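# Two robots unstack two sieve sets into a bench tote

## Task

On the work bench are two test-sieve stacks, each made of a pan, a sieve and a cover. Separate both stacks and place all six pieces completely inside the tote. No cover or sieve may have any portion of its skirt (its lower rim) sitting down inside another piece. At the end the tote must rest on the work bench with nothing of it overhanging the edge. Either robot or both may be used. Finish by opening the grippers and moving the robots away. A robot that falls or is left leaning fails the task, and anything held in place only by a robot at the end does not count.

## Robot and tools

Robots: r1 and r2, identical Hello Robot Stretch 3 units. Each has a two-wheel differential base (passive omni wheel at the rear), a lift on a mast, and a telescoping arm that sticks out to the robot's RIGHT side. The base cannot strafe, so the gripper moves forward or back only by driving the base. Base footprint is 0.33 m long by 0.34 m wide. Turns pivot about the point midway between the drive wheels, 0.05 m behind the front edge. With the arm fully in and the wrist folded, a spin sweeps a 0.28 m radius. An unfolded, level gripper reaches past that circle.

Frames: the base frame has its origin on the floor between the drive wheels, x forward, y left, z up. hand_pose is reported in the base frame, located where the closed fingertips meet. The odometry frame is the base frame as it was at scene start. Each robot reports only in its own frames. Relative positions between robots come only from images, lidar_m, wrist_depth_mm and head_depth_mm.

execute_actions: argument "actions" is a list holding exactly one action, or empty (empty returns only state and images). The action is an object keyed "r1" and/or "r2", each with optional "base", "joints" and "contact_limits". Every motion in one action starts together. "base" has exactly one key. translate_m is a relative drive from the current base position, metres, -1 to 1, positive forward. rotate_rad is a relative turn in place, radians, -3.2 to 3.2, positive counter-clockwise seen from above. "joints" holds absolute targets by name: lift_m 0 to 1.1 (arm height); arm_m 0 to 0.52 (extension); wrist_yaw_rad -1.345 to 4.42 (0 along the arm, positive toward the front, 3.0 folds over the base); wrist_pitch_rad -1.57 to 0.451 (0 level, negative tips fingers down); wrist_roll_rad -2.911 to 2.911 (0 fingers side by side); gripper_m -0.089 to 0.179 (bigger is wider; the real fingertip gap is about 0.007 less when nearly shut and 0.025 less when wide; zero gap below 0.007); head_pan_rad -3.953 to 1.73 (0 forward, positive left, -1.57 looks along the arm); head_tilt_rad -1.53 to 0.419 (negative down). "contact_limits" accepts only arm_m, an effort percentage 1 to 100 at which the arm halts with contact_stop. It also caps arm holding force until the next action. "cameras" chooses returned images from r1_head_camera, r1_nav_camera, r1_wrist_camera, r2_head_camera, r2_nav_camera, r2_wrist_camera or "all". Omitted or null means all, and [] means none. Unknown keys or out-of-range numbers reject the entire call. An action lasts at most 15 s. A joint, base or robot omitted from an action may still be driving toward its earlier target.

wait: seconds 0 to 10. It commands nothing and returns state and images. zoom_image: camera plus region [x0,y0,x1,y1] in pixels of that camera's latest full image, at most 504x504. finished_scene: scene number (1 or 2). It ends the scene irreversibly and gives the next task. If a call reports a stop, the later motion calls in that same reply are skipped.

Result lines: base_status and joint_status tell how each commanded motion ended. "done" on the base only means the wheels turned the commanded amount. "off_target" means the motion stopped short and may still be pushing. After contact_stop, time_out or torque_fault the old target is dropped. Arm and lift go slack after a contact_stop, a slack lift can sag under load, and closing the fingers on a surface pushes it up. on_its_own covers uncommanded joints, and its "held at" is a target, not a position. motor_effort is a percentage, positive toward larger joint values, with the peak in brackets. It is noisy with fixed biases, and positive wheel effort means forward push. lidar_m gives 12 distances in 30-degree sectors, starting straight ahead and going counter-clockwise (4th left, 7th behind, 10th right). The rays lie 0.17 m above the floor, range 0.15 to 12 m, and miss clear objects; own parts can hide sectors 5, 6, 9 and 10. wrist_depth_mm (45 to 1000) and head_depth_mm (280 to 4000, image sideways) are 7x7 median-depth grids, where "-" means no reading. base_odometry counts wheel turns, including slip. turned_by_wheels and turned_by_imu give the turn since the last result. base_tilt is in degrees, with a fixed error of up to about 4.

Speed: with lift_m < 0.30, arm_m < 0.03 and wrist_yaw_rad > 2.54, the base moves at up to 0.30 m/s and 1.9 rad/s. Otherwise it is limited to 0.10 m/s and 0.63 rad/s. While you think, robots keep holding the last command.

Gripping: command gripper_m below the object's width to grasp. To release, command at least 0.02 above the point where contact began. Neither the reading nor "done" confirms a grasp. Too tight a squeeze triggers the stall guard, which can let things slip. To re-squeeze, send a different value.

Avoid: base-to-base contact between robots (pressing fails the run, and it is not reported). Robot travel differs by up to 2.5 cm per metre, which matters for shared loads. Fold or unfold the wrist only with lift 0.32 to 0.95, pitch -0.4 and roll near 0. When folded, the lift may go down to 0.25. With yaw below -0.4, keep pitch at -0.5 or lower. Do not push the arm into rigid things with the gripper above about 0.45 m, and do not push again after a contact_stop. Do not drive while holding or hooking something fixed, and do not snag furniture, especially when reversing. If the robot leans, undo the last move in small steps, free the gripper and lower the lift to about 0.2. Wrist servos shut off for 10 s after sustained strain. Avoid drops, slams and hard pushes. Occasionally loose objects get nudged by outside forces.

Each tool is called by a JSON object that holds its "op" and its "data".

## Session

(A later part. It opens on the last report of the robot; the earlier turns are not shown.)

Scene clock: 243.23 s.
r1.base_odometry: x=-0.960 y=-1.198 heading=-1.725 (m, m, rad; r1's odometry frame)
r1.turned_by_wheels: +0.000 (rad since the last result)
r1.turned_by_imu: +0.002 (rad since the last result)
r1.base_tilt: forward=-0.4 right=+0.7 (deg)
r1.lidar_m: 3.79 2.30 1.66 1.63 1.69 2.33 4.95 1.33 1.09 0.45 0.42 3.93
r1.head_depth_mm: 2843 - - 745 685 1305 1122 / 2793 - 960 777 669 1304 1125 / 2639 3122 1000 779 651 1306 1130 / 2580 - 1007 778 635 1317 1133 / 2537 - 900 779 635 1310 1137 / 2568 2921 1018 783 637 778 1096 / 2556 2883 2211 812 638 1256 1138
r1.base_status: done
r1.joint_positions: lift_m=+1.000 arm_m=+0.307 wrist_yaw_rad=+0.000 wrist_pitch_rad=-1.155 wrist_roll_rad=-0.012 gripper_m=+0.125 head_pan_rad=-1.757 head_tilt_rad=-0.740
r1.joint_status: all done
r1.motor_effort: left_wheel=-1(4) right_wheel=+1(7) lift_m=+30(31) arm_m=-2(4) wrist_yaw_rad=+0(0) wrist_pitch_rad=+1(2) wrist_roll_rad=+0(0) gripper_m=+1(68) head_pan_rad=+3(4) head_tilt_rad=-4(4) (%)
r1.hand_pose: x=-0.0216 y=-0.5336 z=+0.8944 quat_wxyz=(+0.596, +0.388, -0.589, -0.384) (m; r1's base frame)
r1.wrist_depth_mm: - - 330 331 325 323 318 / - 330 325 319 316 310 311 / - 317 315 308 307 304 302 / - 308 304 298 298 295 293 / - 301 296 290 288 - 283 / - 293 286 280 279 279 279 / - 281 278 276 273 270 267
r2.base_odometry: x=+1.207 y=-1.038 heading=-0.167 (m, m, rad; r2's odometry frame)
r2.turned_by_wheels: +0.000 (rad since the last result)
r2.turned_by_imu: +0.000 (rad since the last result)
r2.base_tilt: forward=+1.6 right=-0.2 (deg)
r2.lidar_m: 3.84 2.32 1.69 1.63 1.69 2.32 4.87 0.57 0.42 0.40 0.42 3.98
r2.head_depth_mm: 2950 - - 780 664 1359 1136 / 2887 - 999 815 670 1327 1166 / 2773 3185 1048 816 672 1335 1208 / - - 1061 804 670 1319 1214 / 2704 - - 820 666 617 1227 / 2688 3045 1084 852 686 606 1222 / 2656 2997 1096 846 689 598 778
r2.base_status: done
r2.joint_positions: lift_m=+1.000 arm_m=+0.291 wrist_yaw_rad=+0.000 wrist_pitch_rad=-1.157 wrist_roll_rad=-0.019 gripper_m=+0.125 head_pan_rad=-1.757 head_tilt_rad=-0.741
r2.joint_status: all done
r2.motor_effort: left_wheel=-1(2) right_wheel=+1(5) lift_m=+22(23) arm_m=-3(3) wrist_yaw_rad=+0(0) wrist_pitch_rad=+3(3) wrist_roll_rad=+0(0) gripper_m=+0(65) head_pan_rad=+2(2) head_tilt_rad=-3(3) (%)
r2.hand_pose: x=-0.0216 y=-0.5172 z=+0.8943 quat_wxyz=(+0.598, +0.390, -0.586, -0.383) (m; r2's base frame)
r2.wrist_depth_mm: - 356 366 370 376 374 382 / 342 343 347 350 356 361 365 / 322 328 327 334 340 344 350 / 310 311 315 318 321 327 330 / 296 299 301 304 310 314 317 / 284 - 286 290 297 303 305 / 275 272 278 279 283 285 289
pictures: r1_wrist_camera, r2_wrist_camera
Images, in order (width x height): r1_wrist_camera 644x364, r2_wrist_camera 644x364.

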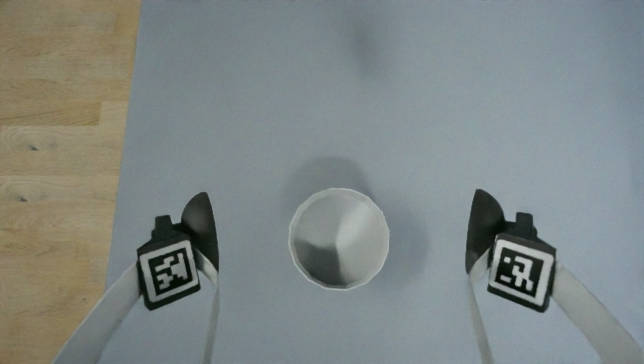

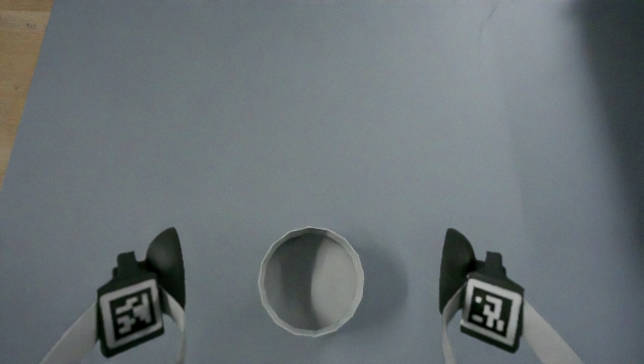

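{"op": "execute_actions", "data": {"actions": [{"r1":{"joints":{"lift_m":0.887}},"r2":{"joints":{"lift_m":0.887}}}], "cameras": []}}

{"op": "execute_actions", "data": {"actions": [{"r1":{"joints":{"gripper_m":0.06}},"r2":{"joints":{"gripper_m":0.06}}}], "cameras": ["r1_wrist_camera","r2_wrist_camera"]}}

{"op": "execute_actions", "data": {"actions": [{"r1":{"base":{"translate_m":-0.56},"joints":{"arm_m":0.485,"lift_m":1.02}},"r2":{"base":{"translate_m":-0.488},"joints":{"arm_m":0.388,"lift_m":1.02}}}], "cameras": ["r1_wrist_camera","r2_wrist_camera"]}}

Scene clock: 256.50 s.
r1.base_odometry: x=-0.960 y=-1.198 heading=-1.725 (m, m, rad; r1's odometry frame)
r1.turned_by_wheels: +0.000 (rad since the last result)
r1.turned_by_imu: +0.001 (rad since the last result)
r1.base_tilt: forward=-0.5 right=+0.7 (deg)
r1.lidar_m: 3.79 2.31 1.66 1.63 1.69 2.32 4.95 1.33 1.09 0.45 0.42 3.95
r1.head_depth_mm: 2850 3143 928 796 - - 1107 / 2805 3096 1003 - - 1304 1128 / 2759 3055 - 731 649 1309 1127 / 2697 2997 - 779 635 1309 1132 / 2674 3023 - 710 636 1315 1136 / 2610 2921 1014 809 638 784 1093 / 2577 2880 2204 812 639 1257 1134
r1.base_status: not commanded
r1.joint_positions: lift_m=+0.887 arm_m=+0.307 wrist_yaw_rad=+0.000 wrist_pitch_rad=-1.155 wrist_roll_rad=-0.012 gripper_m=+0.125 head_pan_rad=-1.757 head_tilt_rad=-0.740
r1.joint_status: all done
r1.motor_effort: left_wheel=-2(2) right_wheel=+1(1) lift_m=+22(26) arm_m=-2(2) wrist_yaw_rad=+0(0) wrist_pitch_rad=+2(1) wrist_roll_rad=+0(0) gripper_m=+0(1) head_pan_rad=+3(3) head_tilt_rad=-4(4) (%)
r1.hand_pose: x=-0.0216 y=-0.5336 z=+0.7818 quat_wxyz=(+0.596, +0.388, -0.589, -0.384) (m; r1's base frame)
r1.wrist_depth_mm: 213 213 208 205 203 201 199 / 208 203 201 198 197 195 192 / 199 197 196 193 192 188 187 / 194 191 190 183 183 182 181 / 189 187 182 179 178 - 176 / 182 181 177 174 174 172 171 / 177 175 173 171 170 167 166
r2.base_odometry: x=+1.207 y=-1.038 heading=-0.167 (m, m, rad; r2's odometry frame)
r2.turned_by_wheels: +0.000 (rad since the last result)
r2.turned_by_imu: +0.001 (rad since the last result)
r2.base_tilt: forward=+1.6 right=-0.3 (deg)
r2.lidar_m: 3.83 2.31 1.70 1.63 1.70 2.32 4.87 0.57 0.42 0.40 0.42 3.99
r2.head_depth_mm: 3040 3263 958 831 - - 1144 / 2904 3186 1026 - 651 1333 1157 / 2896 3180 - 795 675 1339 1207 / 2825 3110 - 790 660 1314 1219 / 2798 3074 - - 665 615 1219 / 2748 3026 1086 841 684 605 1227 / 2689 2979 1092 844 691 598 783
r2.base_status: not commanded
r2.joint_positions: lift_m=+0.887 arm_m=+0.291 wrist_yaw_rad=+0.000 wrist_pitch_rad=-1.157 wrist_roll_rad=-0.019 gripper_m=+0.125 head_pan_rad=-1.757 head_tilt_rad=-0.741
r2.joint_status: all done
r2.motor_effort: left_wheel=-2(2) right_wheel=+1(1) lift_m=+17(22) arm_m=-3(3) wrist_yaw_rad=+0(0) wrist_pitch_rad=+2(3) wrist_roll_rad=+0(0) gripper_m=-1(0) head_pan_rad=+2(2) head_tilt_rad=-3(3) (%)
r2.hand_pose: x=-0.0216 y=-0.5172 z=+0.7815 quat_wxyz=(+0.598, +0.390, -0.586, -0.383) (m; r2's base frame)
r2.wrist_depth_mm: 221 224 227 232 233 237 239 / 210 214 216 219 223 224 230 / 201 202 205 208 212 214 216 / 192 195 197 199 202 203 207 / 186 186 187 188 192 196 197 / 177 - 179 181 182 188 189 / 172 170 172 174 177 177 181
pictures: none
No camera images: the call's "cameras" was empty. Leave "cameras" out to get every camera's image.

Scene clock: 257.63 s.
r1.base_odometry: x=-0.960 y=-1.198 heading=-1.725 (m, m, rad; r1's odometry frame)
r1.turned_by_wheels: +0.000 (rad since the last result)
r1.turned_by_imu: +0.000 (rad since the last result)
r1.base_tilt: forward=-0.4 right=+0.5 (deg)
r1.lidar_m: 3.79 2.30 1.65 1.63 1.69 2.33 4.92 1.33 1.08 0.45 0.42 3.96
r1.head_depth_mm: 2884 3161 927 801 - - 1109 / 2793 3127 1005 - - 1312 1129 / 2743 3058 - 730 649 1313 1125 / 2713 2961 - 779 635 1310 1132 / 2654 2996 - 729 635 1309 1129 / 2595 2942 1017 784 637 780 1096 / 2541 2856 2205 812 636 1265 1140
r1.base_status: not commanded
r1.joint_positions: lift_m=+0.887 arm_m=+0.307 wrist_yaw_rad=+0.000 wrist_pitch_rad=-1.155 wrist_roll_rad=-0.012 gripper_m=+0.061 head_pan_rad=-1.757 head_tilt_rad=-0.740
r1.joint_status: all done
r1.motor_effort: left_wheel=-1(2) right_wheel=+1(1) lift_m=+21(22) arm_m=-2(1) wrist_yaw_rad=+0(0) wrist_pitch_rad=+2(1) wrist_roll_rad=+0(0) gripper_m=-13(98) head_pan_rad=+3(4) head_tilt_rad=-4(5) (%)
r1.hand_pose: x=-0.0216 y=-0.5336 z=+0.7818 quat_wxyz=(+0.596, +0.388, -0.589, -0.384) (m; r1's base frame)
r1.wrist_depth_mm: 215 210 208 205 203 201 199 / 206 203 201 199 197 195 192 / 198 197 196 193 190 189 185 / 193 191 188 183 182 183 182 / 186 186 178 178 175 178 176 / 181 181 176 175 173 173 172 / 177 174 173 171 169 168 167
r2.base_odometry: x=+1.207 y=-1.038 heading=-0.167 (m, m, rad; r2's odometry frame)
r2.turned_by_wheels: +0.000 (rad since the last result)
r2.turned_by_imu: +0.000 (rad since the last result)
r2.base_tilt: forward=+1.7 right=-0.3 (deg)
r2.lidar_m: 3.83 2.32 1.70 1.64 1.69 2.32 4.87 0.57 0.42 0.40 0.42 3.99
r2.head_depth_mm: 2953 3229 961 832 - - 1128 / 2889 3218 1024 - 654 1332 1156 / 2845 3163 - 795 670 1340 1215 / 2857 3130 - 788 661 1321 1218 / 2783 3051 - - 663 616 1224 / 2735 3011 1082 838 684 607 1233 / 2697 2970 1093 849 691 597 779
r2.base_status: not commanded
r2.joint_positions: lift_m=+0.887 arm_m=+0.291 wrist_yaw_rad=+0.000 wrist_pitch_rad=-1.157 wrist_roll_rad=-0.019 gripper_m=+0.061 head_pan_rad=-1.757 head_tilt_rad=-0.741
r2.joint_status: all done
r2.motor_effort: left_wheel=-1(1) right_wheel=+1(1) lift_m=+18(17) arm_m=-4(4) wrist_yaw_rad=+0(0) wrist_pitch_rad=+3(3) wrist_roll_rad=+0(0) gripper_m=-13(96) head_pan_rad=+2(2) head_tilt_rad=-3(3) (%)
r2.hand_pose: x=-0.0216 y=-0.5172 z=+0.7815 quat_wxyz=(+0.598, +0.390, -0.586, -0.383) (m; r2's base frame)
r2.wrist_depth_mm: 221 223 226 228 234 237 241 / 211 212 215 219 223 225 227 / 202 203 205 208 211 215 218 / 194 195 195 198 201 204 207 / 184 186 186 188 192 196 198 / 177 178 176 180 178 187 189 / 170 171 171 172 176 179 180
pictures: r1_wrist_camera, r2_wrist_camera
Images, in order (width x height): r1_wrist_camera 644x364, r2_wrist_camera 644x364.

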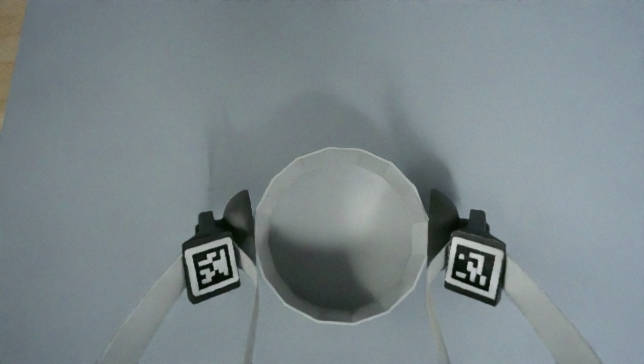

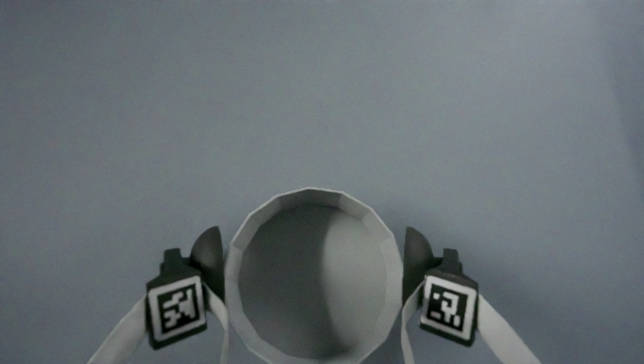

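Scene clock: 264.20 s.
r1.base_odometry: x=-0.874 y=-0.645 heading=-1.725 (m, m, rad; r1's odometry frame)
r1.turned_by_wheels: +0.000 (rad since the last result)
r1.turned_by_imu: +0.002 (rad since the last result)
r1.base_tilt: forward=-0.6 right=+0.6 (deg)
r1.lidar_m: 4.35 2.28 1.69 1.63 1.70 2.33 4.39 0.82 1.08 1.05 1.09 0.78
r1.head_depth_mm: 2778 - 919 770 667 1305 1127 / 2665 - 963 773 666 1306 1133 / - 3127 1007 779 649 1306 1129 / 2790 2996 964 719 633 1314 1129 / - 2882 890 714 634 1317 1135 / 2490 2916 929 715 637 1293 1139 / 2553 2886 977 759 638 1258 1135
r1.base_status: done
r1.joint_positions: lift_m=+1.020 arm_m=+0.485 wrist_yaw_rad=+0.000 wrist_pitch_rad=-1.155 wrist_roll_rad=-0.012 gripper_m=+0.061 head_pan_rad=-1.757 head_tilt_rad=-0.741
r1.joint_status: all done
r1.motor_effort: left_wheel=-1(7) right_wheel=+1(5) lift_m=+31(31) arm_m=+3(3) wrist_yaw_rad=+0(0) wrist_pitch_rad=+2(1) wrist_roll_rad=+0(0) gripper_m=-13(14) head_pan_rad=+3(3) head_tilt_rad=-4(5) (%)
r1.hand_pose: x=-0.0216 y=-0.7112 z=+0.9143 quat_wxyz=(+0.596, +0.388, -0.589, -0.384) (m; r1's base frame)
r1.wrist_depth_mm: 364 358 321 323 344 278 340 / 349 345 340 316 330 257 327 / 342 336 326 307 324 257 323 / 332 328 315 189 312 240 309 / 321 313 180 182 179 223 303 / 313 306 301 171 172 225 293 / 299 233 293 273 288 244 284
r2.base_odometry: x=+0.725 y=-0.957 heading=-0.167 (m, m, rad; r2's odometry frame)
r2.turned_by_wheels: +0.000 (rad since the last result)
r2.turned_by_imu: +0.003 (rad since the last result)
r2.base_tilt: forward=+1.7 right=-0.3 (deg)
r2.lidar_m: 4.33 2.31 1.69 1.64 1.70 2.33 4.38 0.57 0.42 0.40 0.42 0.57
r2.head_depth_mm: 2881 - 953 806 665 1362 1157 / - 3179 1041 817 667 1326 1160 / - 3194 1056 753 672 1330 1220 / - 3167 983 825 677 1315 1221 / - - 789 699 684 616 1223 / 693 2995 979 793 685 608 1229 / 2684 2966 1093 820 687 597 1229
r2.base_status: done
r2.joint_positions: lift_m=+1.020 arm_m=+0.388 wrist_yaw_rad=+0.000 wrist_pitch_rad=-1.158 wrist_roll_rad=-0.019 gripper_m=+0.061 head_pan_rad=-1.757 head_tilt_rad=-0.741
r2.joint_status: all done
r2.motor_effort: left_wheel=-1(5) right_wheel=+2(4) lift_m=+23(24) arm_m=+3(3) wrist_yaw_rad=+0(0) wrist_pitch_rad=+3(3) wrist_roll_rad=+0(0) gripper_m=-13(13) head_pan_rad=+2(2) head_tilt_rad=-3(3) (%)
r2.hand_pose: x=-0.0216 y=-0.6134 z=+0.9142 quat_wxyz=(+0.598, +0.391, -0.586, -0.384) (m; r2's base frame)
r2.wrist_depth_mm: 376 373 379 233 339 400 413 / 358 353 360 346 370 374 391 / 341 277 346 330 353 284 366 / 331 254 332 318 339 268 357 / 312 255 188 188 320 267 338 / 304 222 177 180 178 235 320 / 292 244 243 173 267 224 308
pictures: r1_wrist_camera, r2_wrist_camera
Images, in order (width x height): r1_wrist_camera 644x364, r2_wrist_camera 644x364.

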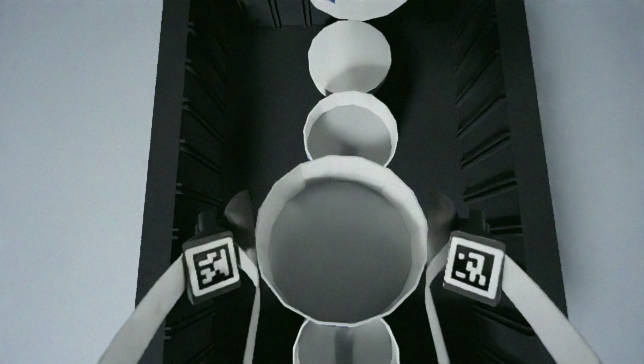

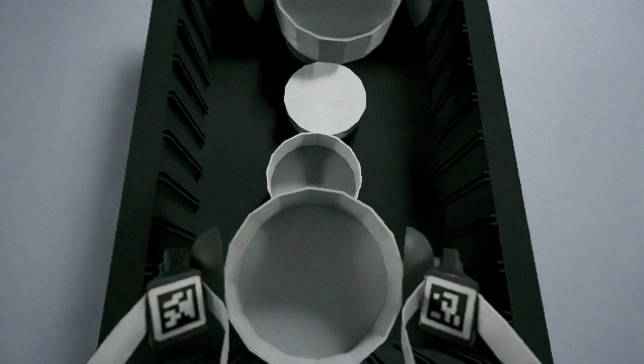

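{"op": "execute_actions", "data": {"actions": [{"r1":{"joints":{"lift_m":0.913,"arm_m":0.487}},"r2":{"joints":{"lift_m":0.913}}}], "cameras": ["r1_wrist_camera","r2_wrist_camera"]}}

{"op": "execute_actions", "data": {"actions": [{"r1":{"joints":{"gripper_m":0.11}},"r2":{"joints":{"gripper_m":0.11}}}], "cameras": []}}

{"op": "execute_actions", "data": {"actions": [{"r1":{"joints":{"lift_m":1.01}},"r2":{"joints":{"lift_m":1.01}}}], "cameras": ["r1_wrist_camera","r2_wrist_camera"]}}

{"op": "execute_actions", "data": {"actions": [{"r1":{"base":{"translate_m":-0.2},"joints":{"arm_m":0.0,"head_pan_rad":-1.3}},"r2":{"base":{"translate_m":-0.2},"joints":{"arm_m":0.0,"head_pan_rad":-1.3}}}], "cameras": ["r2_head_camera","r1_head_camera"]}}

Scene clock: 278.40 s.
r1.base_odometry: x=-0.874 y=-0.645 heading=-1.725 (m, m, rad; r1's odometry frame)
r1.turned_by_wheels: +0.000 (rad since the last result)
r1.turned_by_imu: +0.001 (rad since the last result)
r1.base_tilt: forward=-0.4 right=+0.6 (deg)
r1.lidar_m: 4.35 2.28 1.69 1.63 1.70 2.33 4.39 0.81 1.08 1.05 1.09 0.78
r1.head_depth_mm: 2899 3179 1001 - - - 1126 / 2798 3111 1089 - 666 1302 1130 / 2755 3040 - 758 648 1302 1125 / 2709 - 923 716 634 1316 1130 / 2607 - 907 714 636 1313 1138 / 923 2886 931 711 637 1286 1137 / 2510 2874 979 761 637 1260 1135
r1.base_status: not commanded
r1.joint_positions: lift_m=+0.913 arm_m=+0.487 wrist_yaw_rad=+0.000 wrist_pitch_rad=-1.155 wrist_roll_rad=-0.012 gripper_m=+0.061 head_pan_rad=-1.757 head_tilt_rad=-0.741
r1.joint_status: all done
r1.motor_effort: left_wheel=-1(1) right_wheel=+1(1) lift_m=+22(30) arm_m=+2(2) wrist_yaw_rad=+0(0) wrist_pitch_rad=+2(2) wrist_roll_rad=+0(0) gripper_m=-14(14) head_pan_rad=+4(3) head_tilt_rad=-4(4) (%)
r1.hand_pose: x=-0.0216 y=-0.7131 z=+0.8077 quat_wxyz=(+0.596, +0.388, -0.588, -0.384) (m; r1's base frame)
r1.wrist_depth_mm: 142 191 232 206 207 224 155 / 137 190 227 202 202 217 156 / 139 189 218 199 210 211 155 / 137 190 211 184 205 205 156 / 137 190 180 180 178 200 156 / 142 176 199 176 175 194 157 / 135 193 194 175 190 190 150
r2.base_odometry: x=+0.725 y=-0.957 heading=-0.167 (m, m, rad; r2's odometry frame)
r2.turned_by_wheels: +0.000 (rad since the last result)
r2.turned_by_imu: +0.001 (rad since the last result)
r2.base_tilt: forward=+1.6 right=-0.3 (deg)
r2.lidar_m: 4.32 2.32 1.70 1.63 1.70 2.32 4.36 0.57 0.42 0.40 0.42 0.57
r2.head_depth_mm: 2924 3232 1027 - - 1344 1145 / 2900 3162 - - 660 1326 1162 / 2842 3149 - 749 674 1334 1218 / 2856 3018 940 744 675 1321 1219 / 2732 776 - 708 682 618 1219 / 745 2886 985 773 686 607 1240 / 1217 3000 1091 821 691 599 1233
r2.base_status: not commanded
r2.joint_positions: lift_m=+0.913 arm_m=+0.388 wrist_yaw_rad=+0.000 wrist_pitch_rad=-1.158 wrist_roll_rad=-0.019 gripper_m=+0.061 head_pan_rad=-1.757 head_tilt_rad=-0.741
r2.joint_status: all done
r2.motor_effort: left_wheel=-2(1) right_wheel=+1(1) lift_m=+18(20) arm_m=+3(3) wrist_yaw_rad=+0(1) wrist_pitch_rad=+3(3) wrist_roll_rad=+0(0) gripper_m=-14(13) head_pan_rad=+2(2) head_tilt_rad=-3(3) (%)
r2.hand_pose: x=-0.0216 y=-0.6134 z=+0.8074 quat_wxyz=(+0.598, +0.391, -0.586, -0.384) (m; r2's base frame)
r2.wrist_depth_mm: 150 213 255 228 254 233 163 / 146 214 243 217 249 231 160 / 147 214 229 213 236 231 159 / 148 215 221 205 225 223 159 / 146 205 188 188 215 217 159 / 147 199 177 180 179 208 159 / 150 189 192 173 196 199 159
pictures: r1_wrist_camera, r2_wrist_camera
Images, in order (width x height): r1_wrist_camera 644x364, r2_wrist_camera 644x364.

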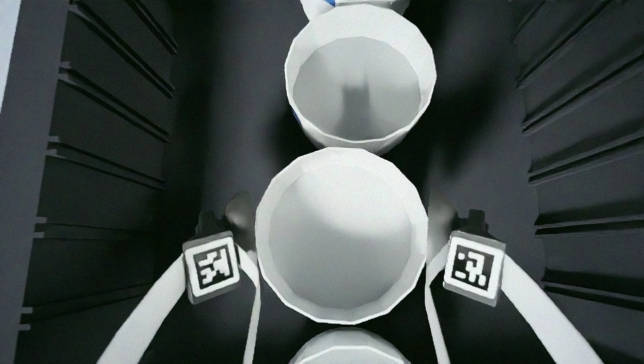

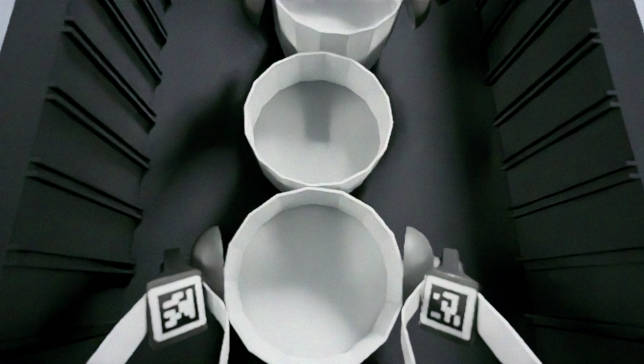

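Scene clock: 279.40 s.
r1.base_odometry: x=-0.874 y=-0.645 heading=-1.725 (m, m, rad; r1's odometry frame)
r1.turned_by_wheels: +0.000 (rad since the last result)
r1.turned_by_imu: +0.000 (rad since the last result)
r1.base_tilt: forward=-0.5 right=+0.6 (deg)
r1.lidar_m: 4.36 2.27 1.69 1.63 1.70 2.33 4.38 0.82 1.09 1.05 1.09 0.78
r1.head_depth_mm: 2854 3179 996 - - - 1129 / 2823 3144 1094 - 666 1303 1128 / 2718 3055 - 752 653 1306 1128 / 2707 - 927 720 637 1318 1125 / 2617 - 913 714 637 1303 1137 / 926 2875 931 712 638 1283 1139 / 2566 2888 980 761 637 1263 1138
r1.base_status: not commanded
r1.joint_positions: lift_m=+0.913 arm_m=+0.487 wrist_yaw_rad=+0.000 wrist_pitch_rad=-1.155 wrist_roll_rad=-0.012 gripper_m=+0.110 head_pan_rad=-1.757 head_tilt_rad=-0.741
r1.joint_status: all done
r1.motor_effort: left_wheel=-1(1) right_wheel=+1(1) lift_m=+22(22) arm_m=+2(3) wrist_yaw_rad=+0(0) wrist_pitch_rad=+2(2) wrist_roll_rad=+0(0) gripper_m=+0(94) head_pan_rad=+4(3) head_tilt_rad=-5(4) (%)
r1.hand_pose: x=-0.0216 y=-0.7131 z=+0.8077 quat_wxyz=(+0.596, +0.388, -0.588, -0.384) (m; r1's base frame)
r1.wrist_depth_mm: 142 191 233 206 207 223 155 / 138 191 228 205 203 217 156 / 139 189 219 198 211 212 156 / 137 189 213 184 204 206 157 / 137 176 182 179 178 201 157 / 142 166 198 176 176 194 150 / 134 195 194 174 190 188 148
r2.base_odometry: x=+0.725 y=-0.957 heading=-0.167 (m, m, rad; r2's odometry frame)
r2.turned_by_wheels: +0.000 (rad since the last result)
r2.turned_by_imu: +0.000 (rad since the last result)
r2.base_tilt: forward=+1.8 right=-0.1 (deg)
r2.lidar_m: 4.32 2.31 1.69 1.63 1.70 2.33 4.38 0.57 0.42 0.40 0.42 0.57
r2.head_depth_mm: 2964 3208 1031 - - 1346 1147 / 2892 3196 - - 659 1336 1161 / 2909 3117 - 748 673 1345 1207 / 2795 3010 890 730 678 1316 1218 / 2727 777 - 738 680 617 1219 / 747 2894 989 772 685 606 1234 / 1225 2999 1090 823 691 596 1236
r2.base_status: not commanded
r2.joint_positions: lift_m=+0.913 arm_m=+0.388 wrist_yaw_rad=+0.000 wrist_pitch_rad=-1.158 wrist_roll_rad=-0.019 gripper_m=+0.110 head_pan_rad=-1.757 head_tilt_rad=-0.741
r2.joint_status: all done
r2.motor_effort: left_wheel=-1(1) right_wheel=+1(1) lift_m=+17(18) arm_m=+3(3) wrist_yaw_rad=+0(0) wrist_pitch_rad=+3(3) wrist_roll_rad=+0(0) gripper_m=+0(89) head_pan_rad=+2(2) head_tilt_rad=-2(3) (%)
r2.hand_pose: x=-0.0216 y=-0.6134 z=+0.8074 quat_wxyz=(+0.598, +0.391, -0.586, -0.384) (m; r2's base frame)
r2.wrist_depth_mm: 150 214 254 230 259 233 163 / 147 213 242 217 247 233 159 / 147 213 230 214 234 234 160 / 148 214 220 206 226 224 159 / 147 198 208 190 217 216 159 / 146 185 182 182 181 207 158 / 146 190 192 174 197 199 157
pictures: none
No camera images: the call's "cameras" was empty. Leave "cameras" out to get every camera's image.

Scene clock: 281.10 s.
r1.base_odometry: x=-0.874 y=-0.645 heading=-1.725 (m, m, rad; r1's odometry frame)
r1.turned_by_wheels: +0.000 (rad since the last result)
r1.turned_by_imu: +0.000 (rad since the last result)
r1.base_tilt: forward=-0.4 right=+0.7 (deg)
r1.lidar_m: 4.35 2.28 1.69 1.64 1.70 2.33 4.39 0.81 1.09 1.05 1.09 0.78
r1.head_depth_mm: 2860 - - 773 667 1299 1127 / 2702 - 961 774 667 1307 1131 / - 3082 1005 776 652 1308 1131 / - 3083 941 717 634 1304 1134 / - 2949 947 710 636 1316 1134 / 1347 2909 941 711 636 1284 1137 / 2531 2887 980 760 639 1261 1140
r1.base_status: not commanded
r1.joint_positions: lift_m=+1.010 arm_m=+0.487 wrist_yaw_rad=+0.000 wrist_pitch_rad=-1.155 wrist_roll_rad=-0.012 gripper_m=+0.110 head_pan_rad=-1.757 head_tilt_rad=-0.741
r1.joint_status: all done
r1.motor_effort: left_wheel=-1(2) right_wheel=+1(1) lift_m=+30(34) arm_m=+2(2) wrist_yaw_rad=+0(0) wrist_pitch_rad=+2(2) wrist_roll_rad=+0(0) gripper_m=+0(0) head_pan_rad=+3(4) head_tilt_rad=-4(3) (%)
r1.hand_pose: x=-0.0216 y=-0.7131 z=+0.9043 quat_wxyz=(+0.596, +0.388, -0.588, -0.384) (m; r1's base frame)
r1.wrist_depth_mm: 351 344 321 308 329 256 328 / 345 337 326 307 318 248 317 / 331 324 319 300 311 239 311 / 322 314 307 291 305 235 298 / 311 304 301 278 290 212 292 / 299 298 289 270 291 282 283 / 293 212 281 267 280 239 274
r2.base_odometry: x=+0.725 y=-0.957 heading=-0.167 (m, m, rad; r2's odometry frame)
r2.turned_by_wheels: +0.000 (rad since the last result)
r2.turned_by_imu: +0.000 (rad since the last result)
r2.base_tilt: forward=+1.6 right=-0.3 (deg)
r2.lidar_m: 4.32 2.31 1.70 1.63 1.70 2.33 4.38 0.57 0.42 0.40 0.42 0.57
r2.head_depth_mm: 2891 - - 806 665 1354 1152 / 2784 - 1036 816 670 1324 1159 / - 3179 1051 755 673 1336 1214 / - 3190 964 824 676 1317 1220 / - - 936 782 682 616 1225 / 686 3045 991 784 685 607 1218 / 2684 2999 1093 823 691 598 1239
r2.base_status: not commanded
r2.joint_positions: lift_m=+1.010 arm_m=+0.388 wrist_yaw_rad=+0.000 wrist_pitch_rad=-1.157 wrist_roll_rad=-0.019 gripper_m=+0.110 head_pan_rad=-1.757 head_tilt_rad=-0.741
r2.joint_status: all done
r2.motor_effort: left_wheel=-1(2) right_wheel=+1(1) lift_m=+22(22) arm_m=+3(3) wrist_yaw_rad=+0(1) wrist_pitch_rad=+3(3) wrist_roll_rad=+0(0) gripper_m=+0(0) head_pan_rad=+2(2) head_tilt_rad=-4(3) (%)
r2.hand_pose: x=-0.0216 y=-0.6135 z=+0.9042 quat_wxyz=(+0.598, +0.391, -0.586, -0.383) (m; r2's base frame)
r2.wrist_depth_mm: 368 359 370 359 379 384 393 / 347 281 352 324 361 290 378 / 333 253 337 316 341 269 359 / 317 253 322 305 328 268 340 / 303 225 307 286 315 249 326 / 288 211 294 278 301 224 311 / 281 233 285 268 291 231 302
pictures: r1_wrist_camera, r2_wrist_camera
Images, in order (width x height): r1_wrist_camera 644x364, r2_wrist_camera 644x364.

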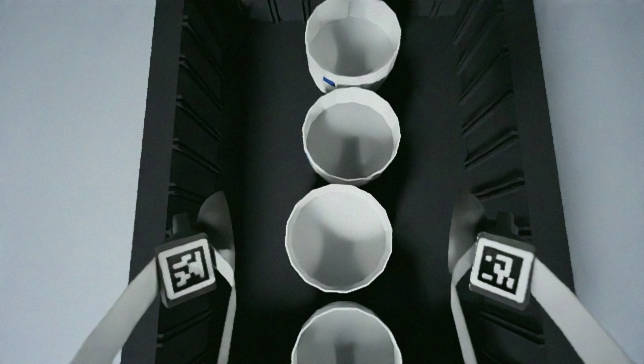

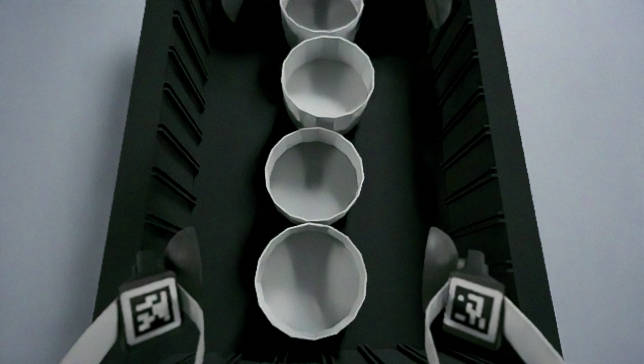

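Scene clock: 285.87 s.
r1.base_odometry: x=-0.843 y=-0.447 heading=-1.726 (m, m, rad; r1's odometry frame)
r1.turned_by_wheels: +0.000 (rad since the last result)
r1.turned_by_imu: +0.001 (rad since the last result)
r1.base_tilt: forward=-0.4 right=+0.6 (deg)
r1.lidar_m: 4.55 2.28 1.69 1.63 1.70 2.33 4.18 0.65 1.08 1.05 1.09 0.96
r1.head_depth_mm: 2516 2880 1038 - - - - / 2605 2935 962 800 616 - 1068 / 2666 2990 962 716 631 1251 1128 / 1462 3038 969 729 650 1307 1133 / 2804 3150 924 732 669 1317 1132 / 2865 3133 1018 783 672 1311 1142 / 2970 3305 1019 782 694 1318 1136
r1.base_status: done
r1.joint_positions: lift_m=+1.010 arm_m=+0.000 wrist_yaw_rad=+0.000 wrist_pitch_rad=-1.155 wrist_roll_rad=-0.012 gripper_m=+0.110 head_pan_rad=-1.307 head_tilt_rad=-0.741
r1.joint_status: all done
r1.motor_effort: left_wheel=-1(7) right_wheel=+1(4) lift_m=+31(30) arm_m=-2(2) wrist_yaw_rad=+0(0) wrist_pitch_rad=+1(1) wrist_roll_rad=+0(0) gripper_m=+0(0) head_pan_rad=+3(30) head_tilt_rad=-5(3) (%)
r1.hand_pose: x=-0.0216 y=-0.2266 z=+0.9043 quat_wxyz=(+0.596, +0.389, -0.588, -0.384) (m; r1's base frame)
r1.wrist_depth_mm: 355 351 349 343 340 336 331 / 343 339 336 331 329 325 321 / - - - - - - 692 / - - - - - - - / - - - - - - - / - - - - - - 993 / - - - - 979 945 943
r2.base_odometry: x=+0.528 y=-0.924 heading=-0.167 (m, m, rad; r2's odometry frame)
r2.turned_by_wheels: +0.000 (rad since the last result)
r2.turned_by_imu: +0.002 (rad since the last result)
r2.base_tilt: forward=+1.6 right=-0.2 (deg)
r2.lidar_m: 4.50 2.32 1.70 1.64 1.70 2.32 4.18 0.57 0.42 0.40 0.42 0.57
r2.head_depth_mm: 2671 2987 1029 809 - - - / 2712 2997 966 767 670 592 1191 / 2803 3137 982 786 671 613 1186 / 1468 3113 992 750 678 1349 1217 / 2937 3176 1070 761 681 1368 1184 / 2985 3347 1082 839 686 1406 1184 / 3103 3443 1094 842 691 1417 1189
r2.base_status: done
r2.joint_positions: lift_m=+1.010 arm_m=+0.000 wrist_yaw_rad=+0.000 wrist_pitch_rad=-1.157 wrist_roll_rad=-0.019 gripper_m=+0.110 head_pan_rad=-1.307 head_tilt_rad=-0.741
r2.joint_status: all done
r2.motor_effort: left_wheel=-2(3) right_wheel=+1(3) lift_m=+23(24) arm_m=-3(5) wrist_yaw_rad=+0(0) wrist_pitch_rad=+3(3) wrist_roll_rad=+0(0) gripper_m=+0(0) head_pan_rad=+2(21) head_tilt_rad=-3(3) (%)
r2.hand_pose: x=-0.0216 y=-0.2262 z=+0.9043 quat_wxyz=(+0.598, +0.391, -0.586, -0.383) (m; r2's base frame)
r2.wrist_depth_mm: 368 372 375 381 387 394 403 / 350 356 363 363 367 372 381 / 340 344 349 350 352 360 365 / - - - - - - 671 / - - - - - - - / - - - - - - - / 972 995 978 - - - -
pictures: r1_head_camera (sideways: a quarter turn clockwise sets it upright), r2_head_camera (sideways: a quarter turn clockwise sets it upright)
Images, in order (width x height): r1_head_camera 896x504, r2_head_camera 896x504.

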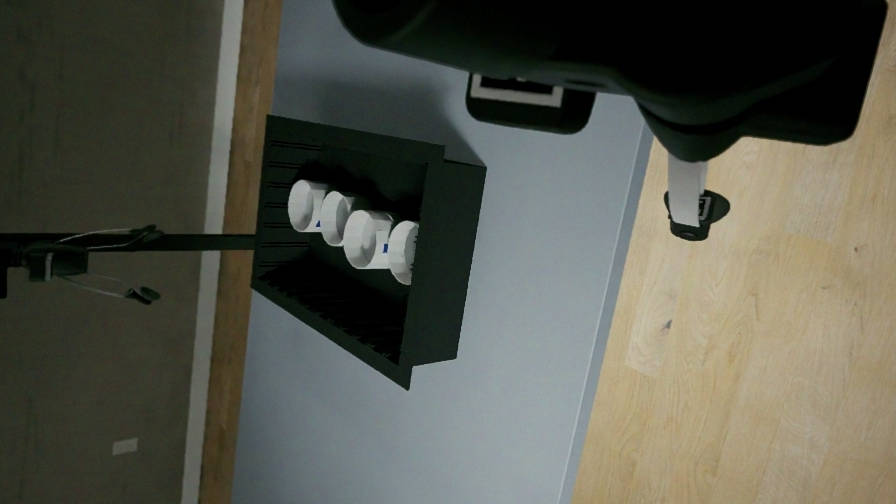

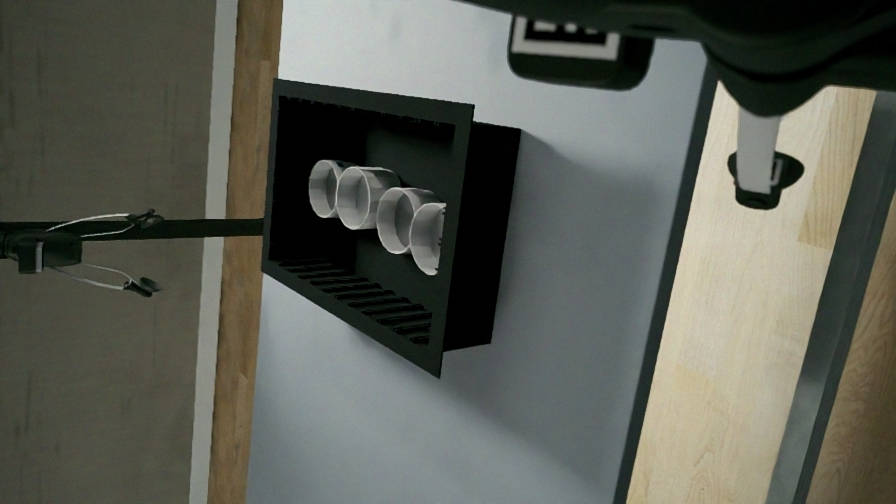

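{"op": "finished_scene", "data": {"scene": 2}}

The scene is finished: the task was done.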